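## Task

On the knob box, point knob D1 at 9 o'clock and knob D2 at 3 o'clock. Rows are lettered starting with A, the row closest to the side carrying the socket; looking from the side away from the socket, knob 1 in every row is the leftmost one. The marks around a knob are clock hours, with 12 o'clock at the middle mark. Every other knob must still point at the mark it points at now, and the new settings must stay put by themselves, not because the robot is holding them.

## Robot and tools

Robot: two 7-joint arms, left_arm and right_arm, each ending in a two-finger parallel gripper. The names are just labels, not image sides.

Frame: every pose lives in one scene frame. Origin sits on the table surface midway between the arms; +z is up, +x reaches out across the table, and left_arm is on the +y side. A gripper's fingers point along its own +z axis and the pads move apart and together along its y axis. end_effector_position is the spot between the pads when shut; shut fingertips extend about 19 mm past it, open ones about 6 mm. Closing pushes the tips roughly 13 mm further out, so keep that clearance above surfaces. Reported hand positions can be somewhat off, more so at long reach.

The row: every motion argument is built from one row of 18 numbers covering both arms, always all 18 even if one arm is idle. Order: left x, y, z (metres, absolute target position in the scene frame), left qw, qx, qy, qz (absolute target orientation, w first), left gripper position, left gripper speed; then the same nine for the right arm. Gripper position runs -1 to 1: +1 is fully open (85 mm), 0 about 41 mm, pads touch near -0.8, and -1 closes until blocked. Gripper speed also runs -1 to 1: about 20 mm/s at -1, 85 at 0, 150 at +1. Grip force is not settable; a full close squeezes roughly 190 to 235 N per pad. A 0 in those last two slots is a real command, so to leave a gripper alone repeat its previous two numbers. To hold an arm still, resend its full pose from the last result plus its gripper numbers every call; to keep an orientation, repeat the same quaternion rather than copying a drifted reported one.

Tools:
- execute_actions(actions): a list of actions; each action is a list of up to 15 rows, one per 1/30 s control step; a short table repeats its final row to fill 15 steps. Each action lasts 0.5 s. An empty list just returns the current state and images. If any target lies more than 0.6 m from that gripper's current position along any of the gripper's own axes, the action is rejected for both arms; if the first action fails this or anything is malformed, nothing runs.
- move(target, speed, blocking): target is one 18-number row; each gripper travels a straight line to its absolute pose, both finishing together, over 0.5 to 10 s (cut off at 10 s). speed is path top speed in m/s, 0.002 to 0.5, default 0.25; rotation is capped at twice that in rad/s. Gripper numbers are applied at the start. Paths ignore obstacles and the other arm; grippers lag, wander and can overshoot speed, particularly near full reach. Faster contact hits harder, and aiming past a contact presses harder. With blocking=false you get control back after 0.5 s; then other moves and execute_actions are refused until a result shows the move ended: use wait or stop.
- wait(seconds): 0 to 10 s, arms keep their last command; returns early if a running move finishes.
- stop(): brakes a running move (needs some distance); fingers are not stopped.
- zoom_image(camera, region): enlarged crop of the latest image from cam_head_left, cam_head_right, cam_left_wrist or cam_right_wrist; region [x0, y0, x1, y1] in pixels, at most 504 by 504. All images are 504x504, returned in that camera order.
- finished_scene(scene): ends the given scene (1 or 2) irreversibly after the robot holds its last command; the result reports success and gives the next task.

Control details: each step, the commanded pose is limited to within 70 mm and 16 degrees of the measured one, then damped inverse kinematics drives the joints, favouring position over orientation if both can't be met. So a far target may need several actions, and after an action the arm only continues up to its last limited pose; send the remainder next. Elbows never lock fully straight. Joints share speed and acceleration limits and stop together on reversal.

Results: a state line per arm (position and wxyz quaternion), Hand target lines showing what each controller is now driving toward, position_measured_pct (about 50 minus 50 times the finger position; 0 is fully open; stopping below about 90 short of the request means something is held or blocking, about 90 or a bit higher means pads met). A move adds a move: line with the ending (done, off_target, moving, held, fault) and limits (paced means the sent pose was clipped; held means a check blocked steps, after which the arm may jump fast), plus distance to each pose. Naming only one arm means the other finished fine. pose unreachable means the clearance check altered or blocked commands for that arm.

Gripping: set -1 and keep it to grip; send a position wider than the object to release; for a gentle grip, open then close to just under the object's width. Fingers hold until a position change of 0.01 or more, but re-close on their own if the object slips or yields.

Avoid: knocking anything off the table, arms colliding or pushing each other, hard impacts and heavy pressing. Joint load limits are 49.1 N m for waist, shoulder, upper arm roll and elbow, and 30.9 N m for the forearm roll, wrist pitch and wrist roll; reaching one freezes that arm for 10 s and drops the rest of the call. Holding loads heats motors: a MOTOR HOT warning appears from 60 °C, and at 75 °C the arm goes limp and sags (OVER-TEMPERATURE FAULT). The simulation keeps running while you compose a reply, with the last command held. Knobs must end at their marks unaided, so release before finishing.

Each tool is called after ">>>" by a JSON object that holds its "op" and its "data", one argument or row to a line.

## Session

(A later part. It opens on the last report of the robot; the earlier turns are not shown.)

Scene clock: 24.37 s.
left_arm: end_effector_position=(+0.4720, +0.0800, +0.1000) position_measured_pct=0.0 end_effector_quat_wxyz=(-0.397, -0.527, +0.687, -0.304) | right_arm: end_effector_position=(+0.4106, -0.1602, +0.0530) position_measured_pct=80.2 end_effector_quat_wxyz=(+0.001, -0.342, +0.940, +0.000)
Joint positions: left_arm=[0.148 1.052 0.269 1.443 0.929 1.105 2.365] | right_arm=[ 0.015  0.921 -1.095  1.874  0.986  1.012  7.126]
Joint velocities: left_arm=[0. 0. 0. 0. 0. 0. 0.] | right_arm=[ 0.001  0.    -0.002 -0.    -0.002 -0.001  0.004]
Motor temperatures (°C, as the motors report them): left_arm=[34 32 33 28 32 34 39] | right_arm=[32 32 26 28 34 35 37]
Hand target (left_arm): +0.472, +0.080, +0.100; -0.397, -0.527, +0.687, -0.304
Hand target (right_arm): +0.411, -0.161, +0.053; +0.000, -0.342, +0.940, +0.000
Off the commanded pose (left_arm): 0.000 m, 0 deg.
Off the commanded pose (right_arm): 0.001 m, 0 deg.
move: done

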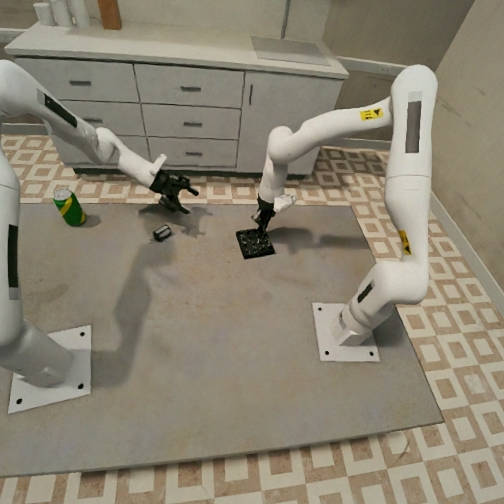

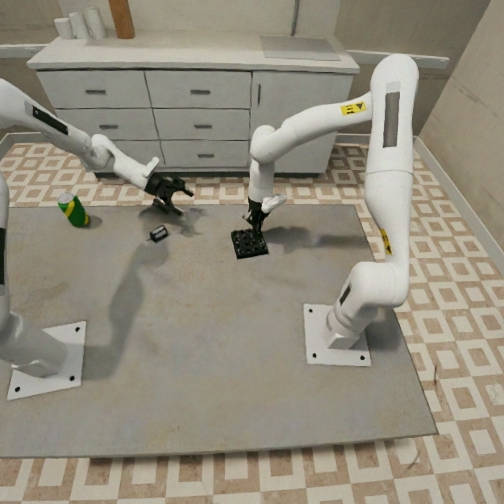

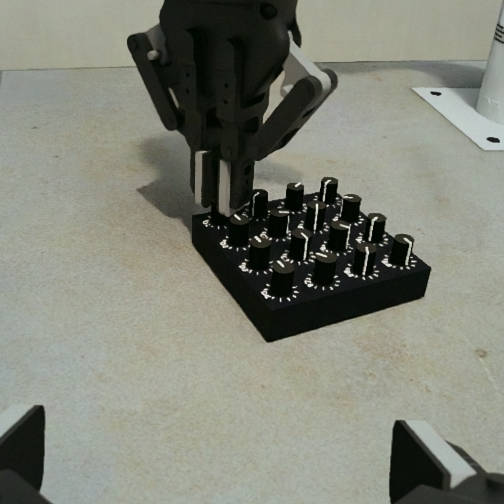

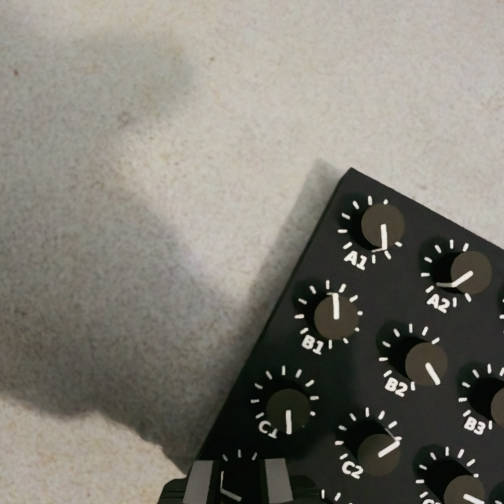

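>>> {"op": "execute_actions", "data": {
  "actions": [
    [[0.472,0.08,0.10,0.3966,0.5272,-0.687,0.3044,1,0, 0.4105,-0.1607,0.0525,0,-0.342,0.9397,0,-0.5,0],[0.472,0.08,0.10,0.3966,0.5272,-0.687,0.3044,1,0, 0.4105,-0.1607,0.0525,0,-0.342,0.9397,0,-0.5,0],[0.472,0.08,0.10,0.3966,0.5272,-0.687,0.3044,1,0, 0.4105,-0.1607,0.0525,0,-0.342,0.9397,0,-0.5,0],[0.472,0.08,0.10,0.3966,0.5272,-0.687,0.3044,1,0, 0.4105,-0.1607,0.0525,0,-0.342,0.9397,0,-0.5,0],[0.472,0.08,0.10,0.3966,0.5272,-0.687,0.3044,1,0, 0.4105,-0.1607,0.054,0,-0.342,0.9397,0,-0.5,0],[0.472,0.08,0.10,0.3966,0.5272,-0.687,0.3044,1,0, 0.4105,-0.1607,0.056,0,-0.342,0.9397,0,-0.5,0],[0.472,0.08,0.10,0.3966,0.5272,-0.687,0.3044,1,0, 0.4105,-0.1607,0.058,0,-0.342,0.9397,0,-0.5,0],[0.472,0.08,0.10,0.3966,0.5272,-0.687,0.3044,1,0, 0.4105,-0.1607,0.060,0,-0.342,0.9397,0,-0.5,0],[0.472,0.08,0.10,0.3966,0.5272,-0.687,0.3044,1,0, 0.4105,-0.1607,0.062,0,-0.342,0.9397,0,-0.5,0],[0.472,0.08,0.10,0.3966,0.5272,-0.687,0.3044,1,0, 0.4105,-0.1607,0.064,0,-0.342,0.9397,0,-0.5,0]]
  ]
}}

>>> {"op": "move", "data": {
  "target": [0.472,0.08,0.10,0.3966,0.5272,-0.687,0.3044,1,0, 0.4059,-0.1355,0.064,0,-0.0872,0.9962,0,-0.47,0],
  "speed": 0.4
}}

>>> {"op": "zoom_image", "data": {
  "camera": "cam_right_wrist",
  "region": [140, 344, 340, 504]
}}

>>> {"op": "zoom_image", "data": {
  "camera": "cam_left_wrist",
  "region": [170, 130, 310, 270]
}}

Scene clock: 26.07 s.
left_arm: end_effector_position=(+0.4720, +0.0800, +0.1000) position_measured_pct=0.0 end_effector_quat_wxyz=(-0.397, -0.527, +0.687, -0.304) | right_arm: end_effector_position=(+0.4103, -0.1604, +0.0638) position_measured_pct=75.0 end_effector_quat_wxyz=(-0.000, -0.342, +0.940, +0.000)
Joint positions: left_arm=[0.148 1.052 0.269 1.443 0.929 1.105 2.365] | right_arm=[ 0.024  0.903 -1.112  1.866  0.962  1.032  7.143]
Joint velocities: left_arm=[-0.    -0.001 -0.    -0.    -0.    -0.001  0.001] | right_arm=[ 0.004 -0.005  0.001 -0.001 -0.002  0.006  0.001]
Motor temperatures (°C, as the motors report them): left_arm=[34 32 33 28 32 34 39] | right_arm=[32 32 26 28 34 35 37]
Hand target (left_arm): +0.472, +0.080, +0.100; -0.397, -0.527, +0.687, -0.304
Hand target (right_arm): +0.411, -0.161, +0.064; +0.000, -0.342, +0.940, -0.000
Off the commanded pose (left_arm): 0.000 m, 0 deg.
Off the commanded pose (right_arm): 0.000 m, 0 deg.

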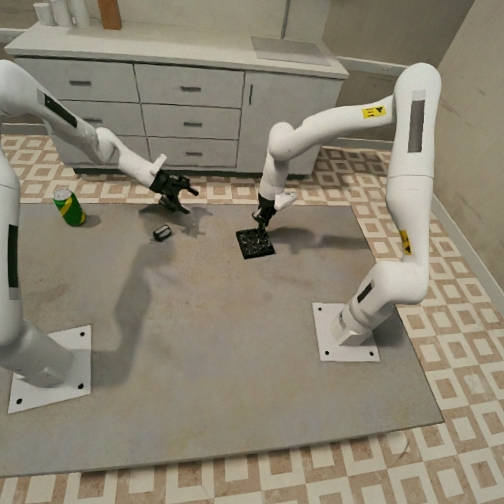

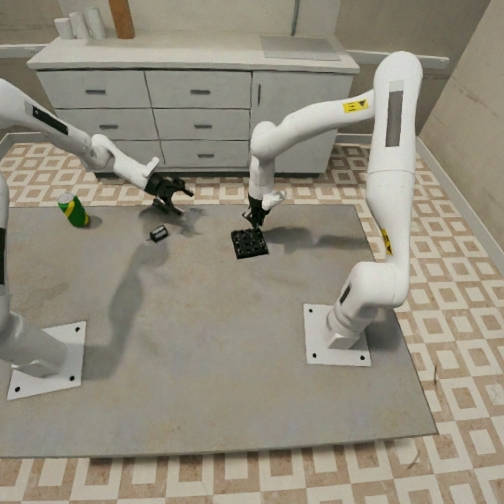

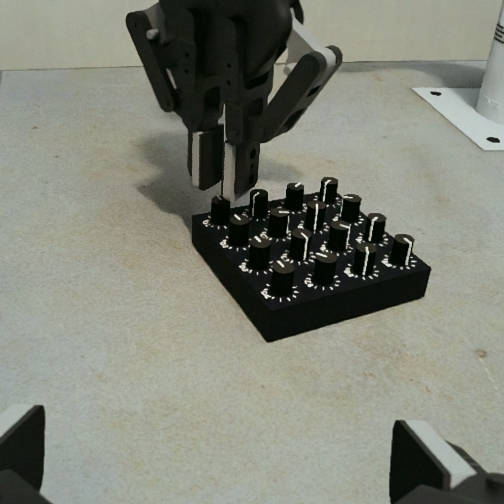

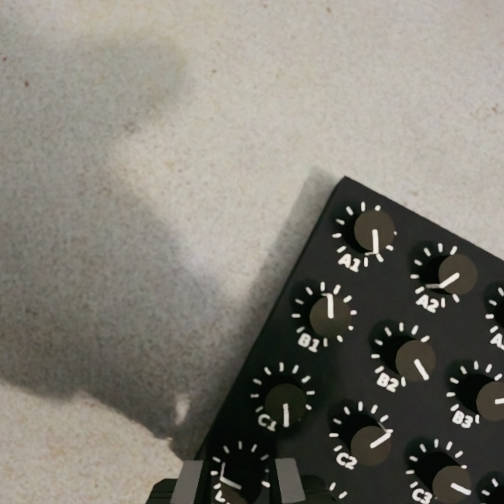

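Scene clock: 27.17 s.
left_arm: end_effector_position=(+0.4720, +0.0800, +0.1000) position_measured_pct=0.0 end_effector_quat_wxyz=(-0.397, -0.527, +0.687, -0.304) | right_arm: end_effector_position=(+0.4058, -0.1358, +0.0638) position_measured_pct=73.4 end_effector_quat_wxyz=(-0.000, -0.087, +0.996, -0.000)
Joint positions: left_arm=[0.148 1.052 0.269 1.443 0.929 1.105 2.365] | right_arm=[-0.087  0.856 -1.004  1.838  0.881  0.972  6.64 ]
Joint velocities: left_arm=[-0.     0.001 -0.     0.001  0.001  0.001 -0.   ] | right_arm=[-0.005 -0.002 -0.003 -0.     0.002  0.001 -0.002]
Motor temperatures (°C, as the motors report them): left_arm=[34 32 33 28 32 34 39] | right_arm=[32 32 26 28 34 35 37]
Hand target (left_arm): +0.472, +0.080, +0.100; -0.397, -0.527, +0.687, -0.304
Hand target (right_arm): +0.406, -0.136, +0.064; -0.000, -0.087, +0.996, -0.000
Off the commanded pose (left_arm): 0.000 m, 0 deg.
Off the commanded pose (right_arm): 0.000 m, 0 deg.
move: done

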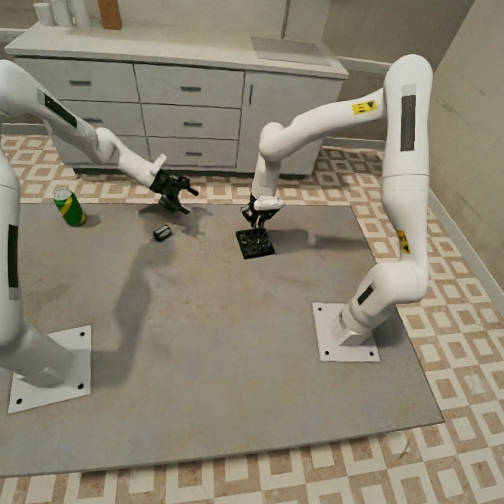

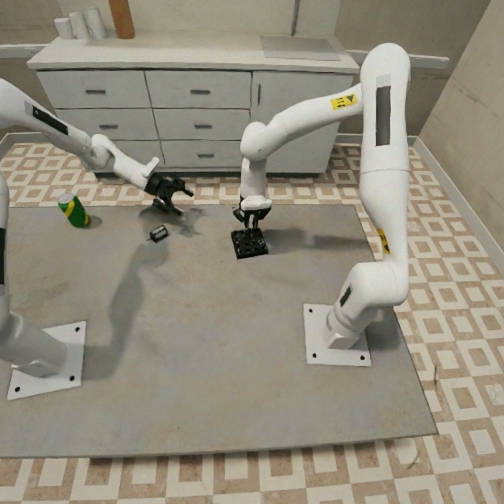

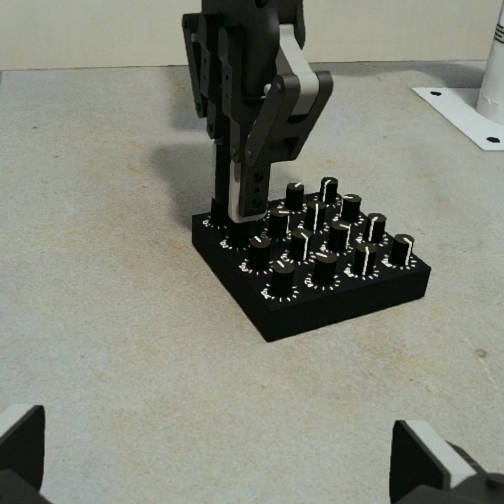

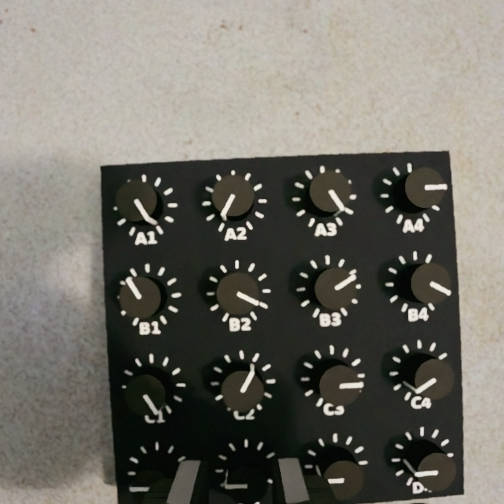

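Region (140, 344, 340, 504) of cam_right_wrist's 504x504 image, scaled by 2.520; it fills the top 403 rows of this view, and the rest is white.

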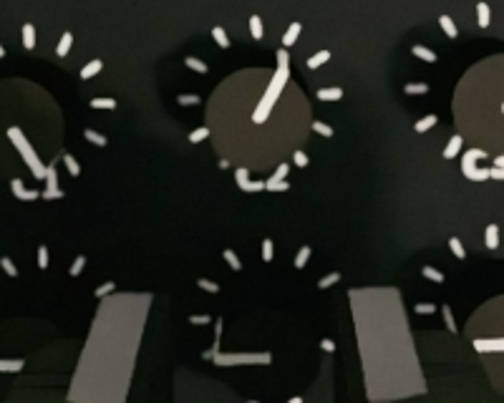

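Region (170, 130, 310, 270) of cam_left_wrist's 504x504 image, scaled by 3.600.

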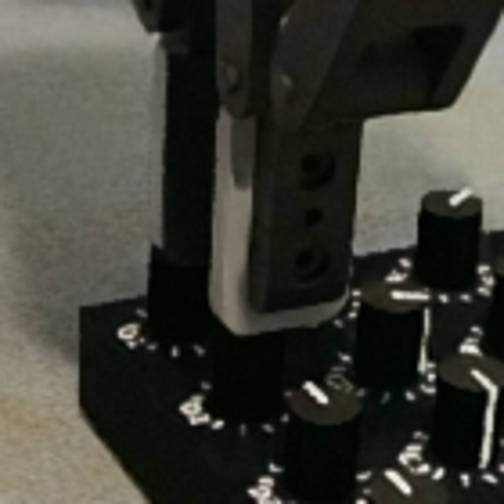

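>>> {"op": "move", "data": {
  "target": [0.472,0.08,0.10,0.3966,0.5272,-0.687,0.3044,1,0, 0.4055,-0.1342,0.0527,0,-0.0872,0.9962,0,-0.47,0],
  "speed": 0.04
}}

>>> {"op": "zoom_image", "data": {
  "camera": "cam_right_wrist",
  "region": [140, 344, 340, 504]
}}

Scene clock: 28.43 s.
left_arm: end_effector_position=(+0.4720, +0.0800, +0.1000) position_measured_pct=0.0 end_effector_quat_wxyz=(-0.397, -0.527, +0.687, -0.304) | right_arm: end_effector_position=(+0.4055, -0.1343, +0.0528) position_measured_pct=73.4 end_effector_quat_wxyz=(+0.000, -0.087, +0.996, +0.000)
Joint positions: left_arm=[0.148 1.052 0.269 1.443 0.929 1.105 2.365] | right_arm=[-0.1    0.874 -0.986  1.844  0.904  0.951  6.621]
Joint velocities: left_arm=[ 0.001 -0.001 -0.    -0.     0.     0.     0.   ] | right_arm=[-0.002  0.002 -0.     0.001  0.    -0.001 -0.001]
Motor temperatures (°C, as the motors report them): left_arm=[34 32 33 28 32 34 39] | right_arm=[32 32 26 28 34 35 37]
Hand target (left_arm): +0.472, +0.080, +0.100; -0.397, -0.527, +0.687, -0.304
Hand target (right_arm): +0.405, -0.134, +0.053; -0.000, -0.087, +0.996, +0.000
Off the commanded pose (left_arm): 0.000 m, 0 deg.
Off the commanded pose (right_arm): 0.000 m, 0 deg.
move: done

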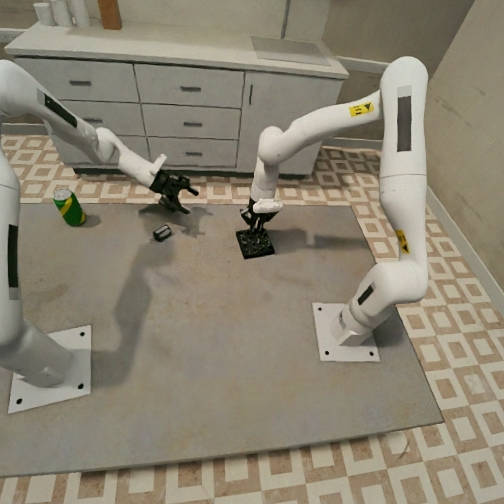

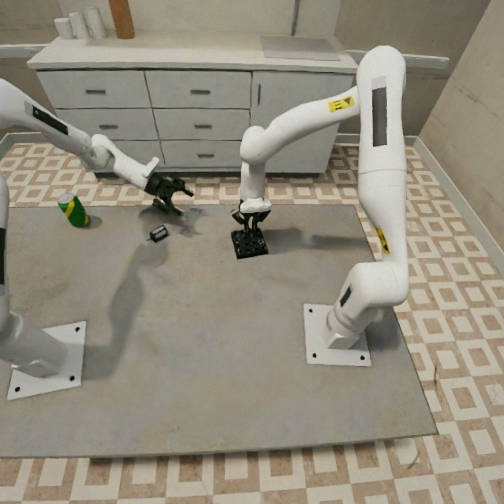

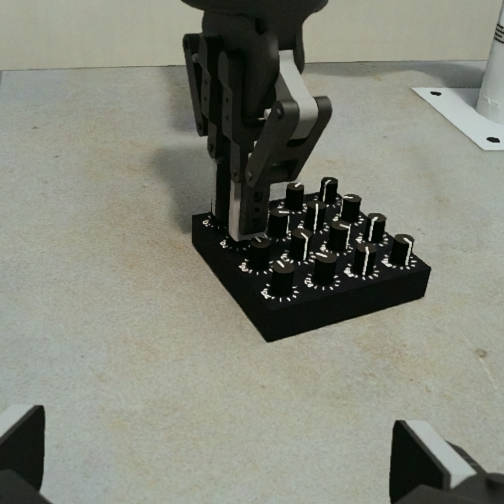

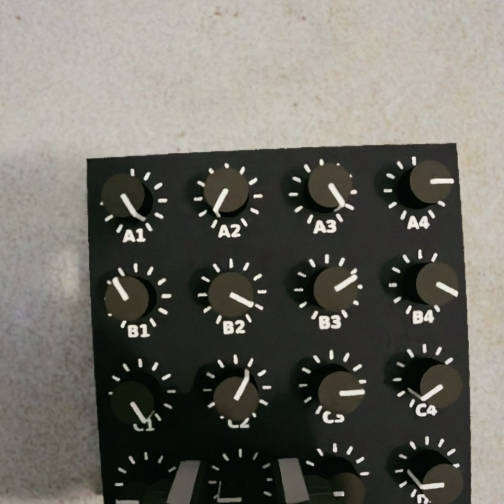

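Region (140, 344, 340, 504) of cam_right_wrist's 504x504 image, scaled by 2.520; it fills the top 403 rows of this view, and the rest is white.

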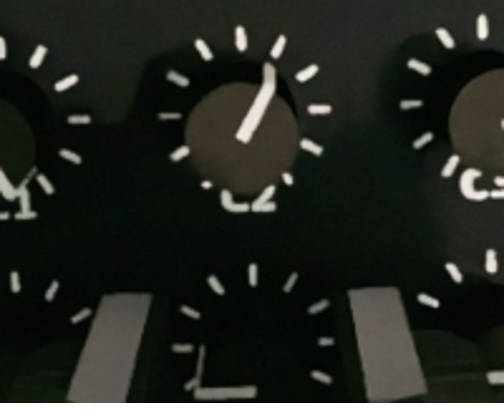

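>>> {"op": "execute_actions", "data": {
  "actions": [
    [[0.472,0.08,0.10,0.3966,0.5272,-0.687,0.3044,1,0, 0.4055,-0.1342,0.0527,0,-0.0872,0.9962,0,-0.62,-0.8]]
  ]
}}

>>> {"op": "move", "data": {
  "target": [0.472,0.08,0.10,0.3966,0.5272,-0.687,0.3044,1,0, 0.4055,-0.1342,0.0527,0,0.9954,0.0958,0,-0.62,-0.8],
  "speed": 0.4
}}

Scene clock: 29.23 s.
left_arm: end_effector_position=(+0.4720, +0.0800, +0.1000) position_measured_pct=0.0 end_effector_quat_wxyz=(-0.397, -0.527, +0.687, -0.304) | right_arm: end_effector_position=(+0.4055, -0.1341, +0.0527) position_measured_pct=80.2 end_effector_quat_wxyz=(+0.000, -0.087, +0.996, +0.000)
Joint positions: left_arm=[0.148 1.052 0.269 1.443 0.929 1.105 2.365] | right_arm=[-0.1    0.874 -0.986  1.844  0.904  0.951  6.621]
Joint velocities: left_arm=[ 0.    -0.     0.    -0.001 -0.    -0.     0.001] | right_arm=[ 0.    -0.     0.001 -0.    -0.    -0.     0.   ]
Motor temperatures (°C, as the motors report them): left_arm=[34 32 33 28 32 34 39] | right_arm=[32 32 26 28 34 35 37]
Hand target (left_arm): +0.472, +0.080, +0.100; -0.397, -0.527, +0.687, -0.304
Hand target (right_arm): +0.405, -0.134, +0.053; -0.000, -0.087, +0.996, -0.000
Off the commanded pose (left_arm): 0.000 m, 0 deg.
Off the commanded pose (right_arm): 0.000 m, 0 deg.

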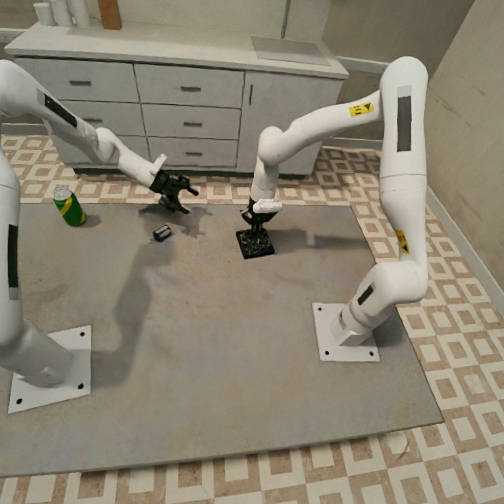

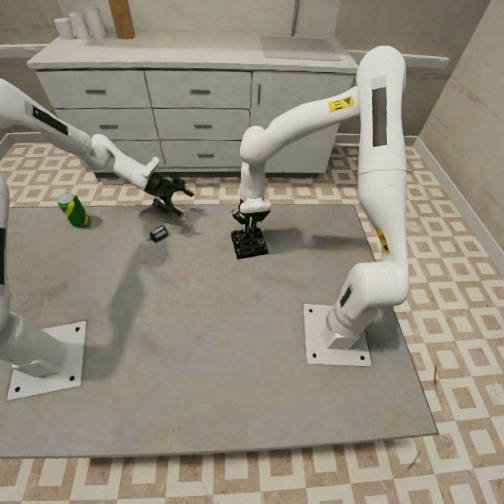

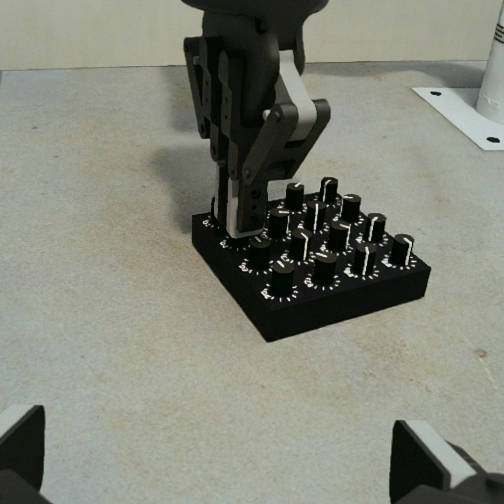

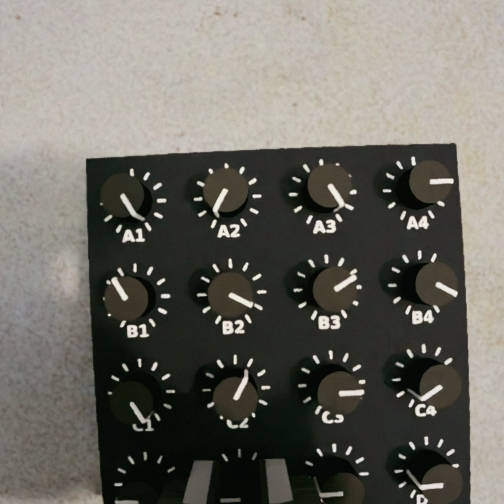

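Scene clock: 33.53 s.
left_arm: end_effector_position=(+0.4720, +0.0800, +0.1000) position_measured_pct=0.0 end_effector_quat_wxyz=(-0.397, -0.527, +0.687, -0.304) | right_arm: end_effector_position=(+0.4053, -0.1348, +0.0520) position_measured_pct=80.2 end_effector_quat_wxyz=(+0.001, +0.995, +0.095, -0.000)
Joint positions: left_arm=[0.148 1.052 0.269 1.443 0.929 1.105 2.365] | right_arm=[-0.573  0.661 -0.211  1.862  0.218  0.643  4.085]
Joint velocities: left_arm=[-0.    -0.002  0.    -0.001 -0.001  0.     0.001] | right_arm=[-0.005 -0.     0.001  0.001  0.004  0.001 -0.003]
Motor temperatures (°C, as the motors report them): left_arm=[34 32 33 28 32 34 39] | right_arm=[32 32 26 28 34 35 37]
Hand target (left_arm): +0.472, +0.080, +0.100; -0.397, -0.527, +0.687, -0.304
Hand target (right_arm): +0.406, -0.135, +0.052; +0.001, +0.995, +0.095, -0.000
Off the commanded pose (left_arm): 0.000 m, 0 deg.
Off the commanded pose (right_arm): 0.001 m, 0 deg.
move: done

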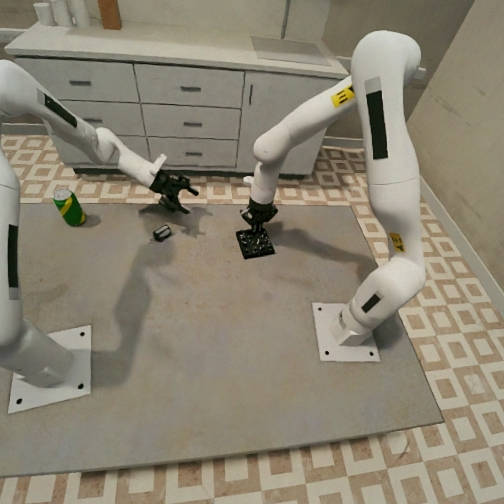

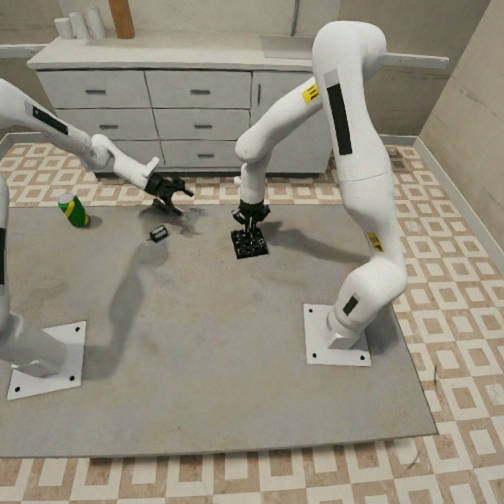

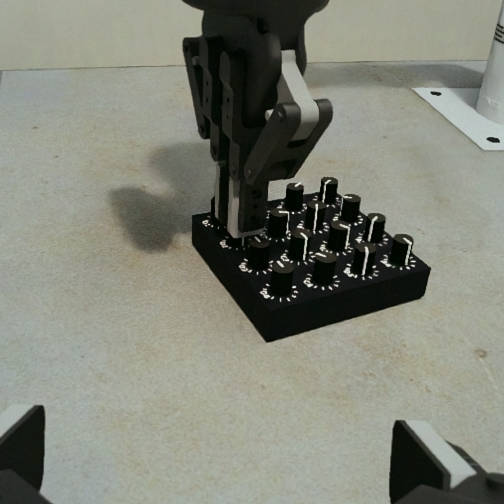

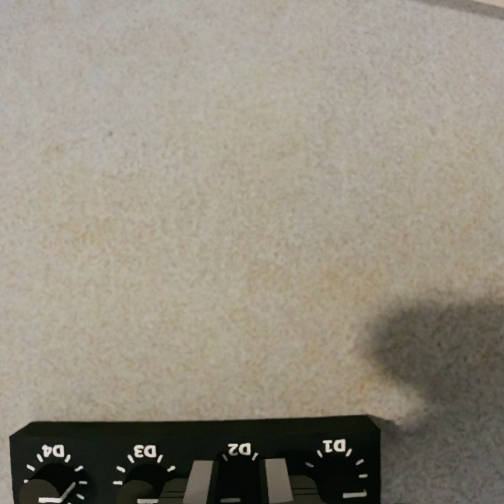

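>>> {"op": "execute_actions", "data": {
  "actions": [
    [[0.472,0.08,0.10,0.3966,0.5272,-0.687,0.3044,1,0, 0.4055,-0.1342,0.0527,0,0.9962,0.0872,0,-0.62,-0.8],[0.472,0.08,0.10,0.3966,0.5272,-0.687,0.3044,1,0, 0.4055,-0.1342,0.0527,0,0.9962,0.0872,0,-0.62,-0.8],[0.472,0.08,0.10,0.3966,0.5272,-0.687,0.3044,1,0, 0.4055,-0.1342,0.0527,0,0.9962,0.0872,0,-0.62,-0.8],[0.472,0.08,0.10,0.3966,0.5272,-0.687,0.3044,1,0, 0.4055,-0.1342,0.0527,0,0.9962,0.0872,0,-0.62,-0.8],[0.472,0.08,0.10,0.3966,0.5272,-0.687,0.3044,1,0, 0.4055,-0.1342,0.0527,0,0.9962,0.0872,0,-0.62,-0.8],[0.472,0.08,0.10,0.3966,0.5272,-0.687,0.3044,1,0, 0.4055,-0.1342,0.0527,0,0.9962,0.0872,0,-0.5,0],[0.472,0.08,0.10,0.3966,0.5272,-0.687,0.3044,1,0, 0.4055,-0.1342,0.0527,0,0.9962,0.0872,0,-0.5,0],[0.472,0.08,0.10,0.3966,0.5272,-0.687,0.3044,1,0, 0.4055,-0.1342,0.0527,0,0.9962,0.0872,0,-0.5,0],[0.472,0.08,0.10,0.3966,0.5272,-0.687,0.3044,1,0, 0.4055,-0.1342,0.0527,0,0.9962,0.0872,0,-0.5,0],[0.472,0.08,0.10,0.3966,0.5272,-0.687,0.3044,1,0, 0.4055,-0.1342,0.055,0,0.9962,0.0872,0,-0.5,0],[0.472,0.08,0.10,0.3966,0.5272,-0.687,0.3044,1,0, 0.4055,-0.1342,0.058,0,0.9962,0.0872,0,-0.5,0],[0.472,0.08,0.10,0.3966,0.5272,-0.687,0.3044,1,0, 0.4055,-0.1342,0.061,0,0.9962,0.0872,0,-0.5,0],[0.472,0.08,0.10,0.3966,0.5272,-0.687,0.3044,1,0, 0.4055,-0.1342,0.064,0,0.9962,0.0872,0,-0.5,0],[0.472,0.08,0.10,0.3966,0.5272,-0.687,0.3044,1,0, 0.4055,-0.1342,0.067,0,0.9962,0.0872,0,-0.5,0]]
  ]
}}

>>> {"op": "move", "data": {
  "target": [0.472,0.08,0.10,0.3966,0.5272,-0.687,0.3044,1,0, 0.33,-0.14,0.10,0,0.9962,0.0872,0,-0.5,0],
  "speed": 0.25
}}

Scene clock: 34.73 s.
left_arm: end_effector_position=(+0.4720, +0.0800, +0.1000) position_measured_pct=0.0 end_effector_quat_wxyz=(-0.397, -0.527, +0.687, -0.304) | right_arm: end_effector_position=(+0.4058, -0.1342, +0.0642) position_measured_pct=75.0 end_effector_quat_wxyz=(-0.000, +0.996, +0.087, +0.000)
Joint positions: left_arm=[0.148 1.052 0.269 1.443 0.929 1.105 2.365] | right_arm=[-0.57   0.637 -0.214  1.854  0.205  0.671  4.08 ]
Joint velocities: left_arm=[-0.     0.     0.    -0.001 -0.    -0.     0.001] | right_arm=[ 0.025 -0.117 -0.041 -0.056 -0.046  0.18   0.042]
Motor temperatures (°C, as the motors report them): left_arm=[34 32 33 28 32 34 39] | right_arm=[32 32 26 28 34 35 37]
Hand target (left_arm): +0.472, +0.080, +0.100; -0.397, -0.527, +0.687, -0.304
Hand target (right_arm): +0.406, -0.134, +0.067; +0.000, +0.996, +0.087, +0.000
Off the commanded pose (left_arm): 0.000 m, 0 deg.
Off the commanded pose (right_arm): 0.003 m, 0 deg.

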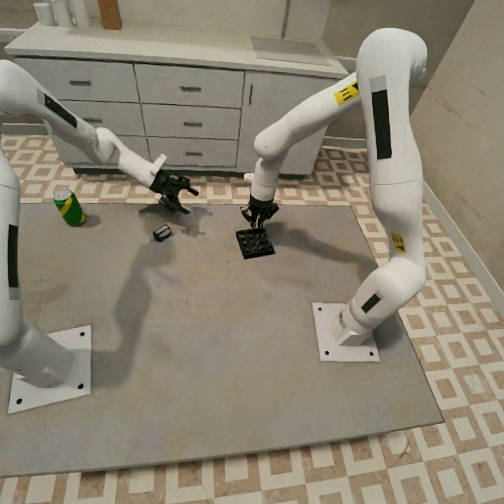

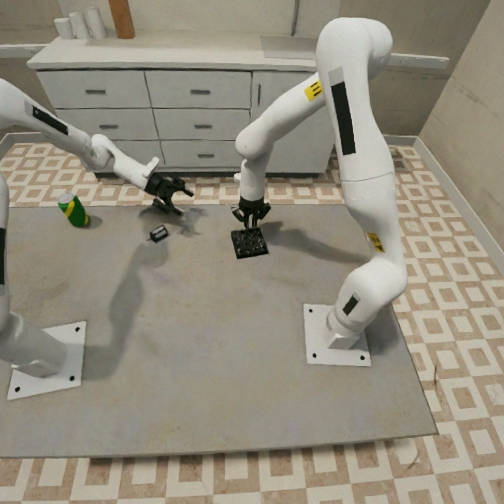

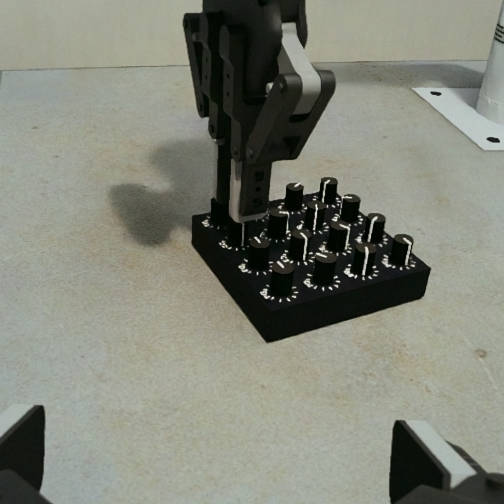

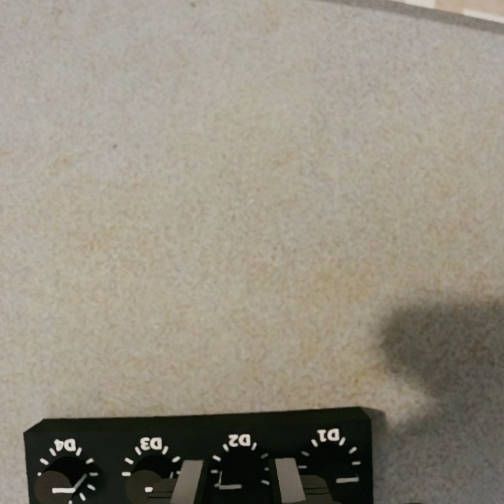

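Scene clock: 35.57 s.
left_arm: end_effector_position=(+0.4720, +0.0800, +0.1000) position_measured_pct=0.0 end_effector_quat_wxyz=(-0.397, -0.527, +0.687, -0.304) | right_arm: end_effector_position=(+0.3301, -0.1407, +0.0997) position_measured_pct=75.0 end_effector_quat_wxyz=(+0.001, +0.996, +0.087, -0.000)
Joint positions: left_arm=[0.148 1.052 0.269 1.443 0.929 1.105 2.365] | right_arm=[-0.638  0.464 -0.244  2.038  0.178  0.66   3.986]
Joint velocities: left_arm=[ 0.    -0.    -0.     0.    -0.     0.001  0.001] | right_arm=[-0.002 -0.008 -0.002  0.001  0.001  0.    -0.002]
Motor temperatures (°C, as the motors report them): left_arm=[34 33 33 28 32 34 39] | right_arm=[32 32 26 28 34 35 37]
Hand target (left_arm): +0.472, +0.080, +0.100; -0.397, -0.527, +0.687, -0.304
Hand target (right_arm): +0.330, -0.141, +0.100; +0.000, +0.996, +0.087, +0.000
Off the commanded pose (left_arm): 0.000 m, 0 deg.
Off the commanded pose (right_arm): 0.001 m, 0 deg.
move: done

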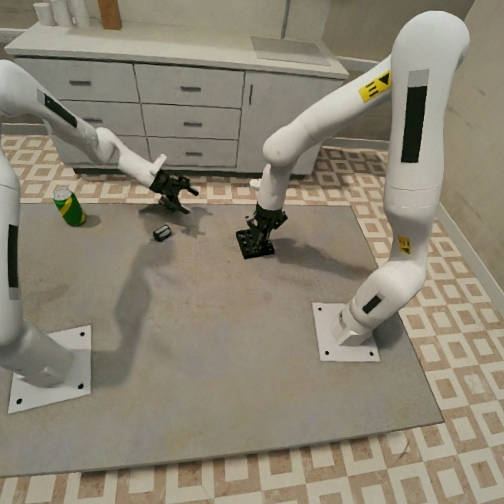

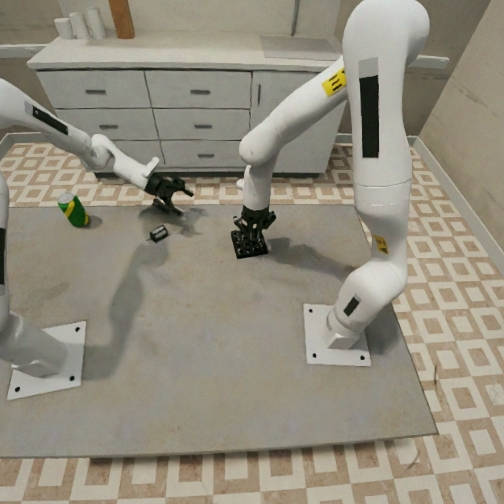

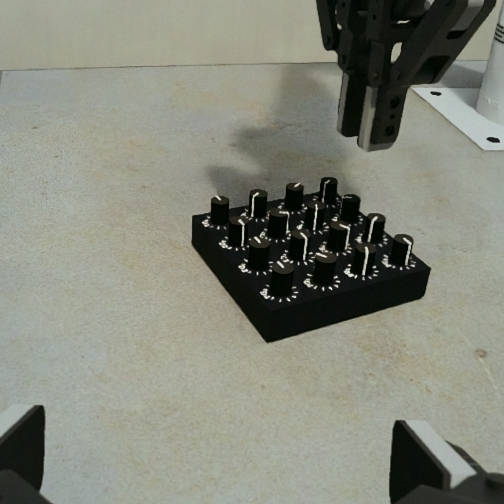

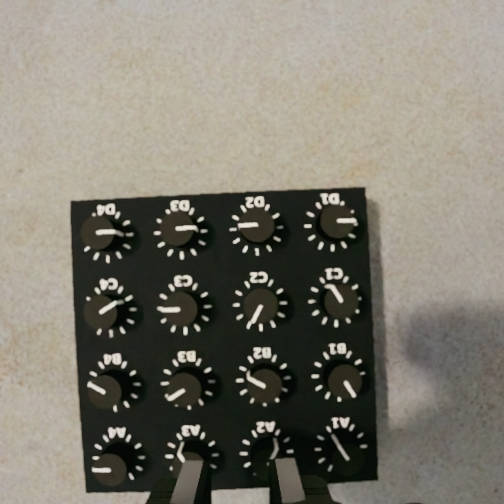

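>>> {"op": "finished_scene", "data": {
  "scene": 1
}}

The scene is finished: the task was done.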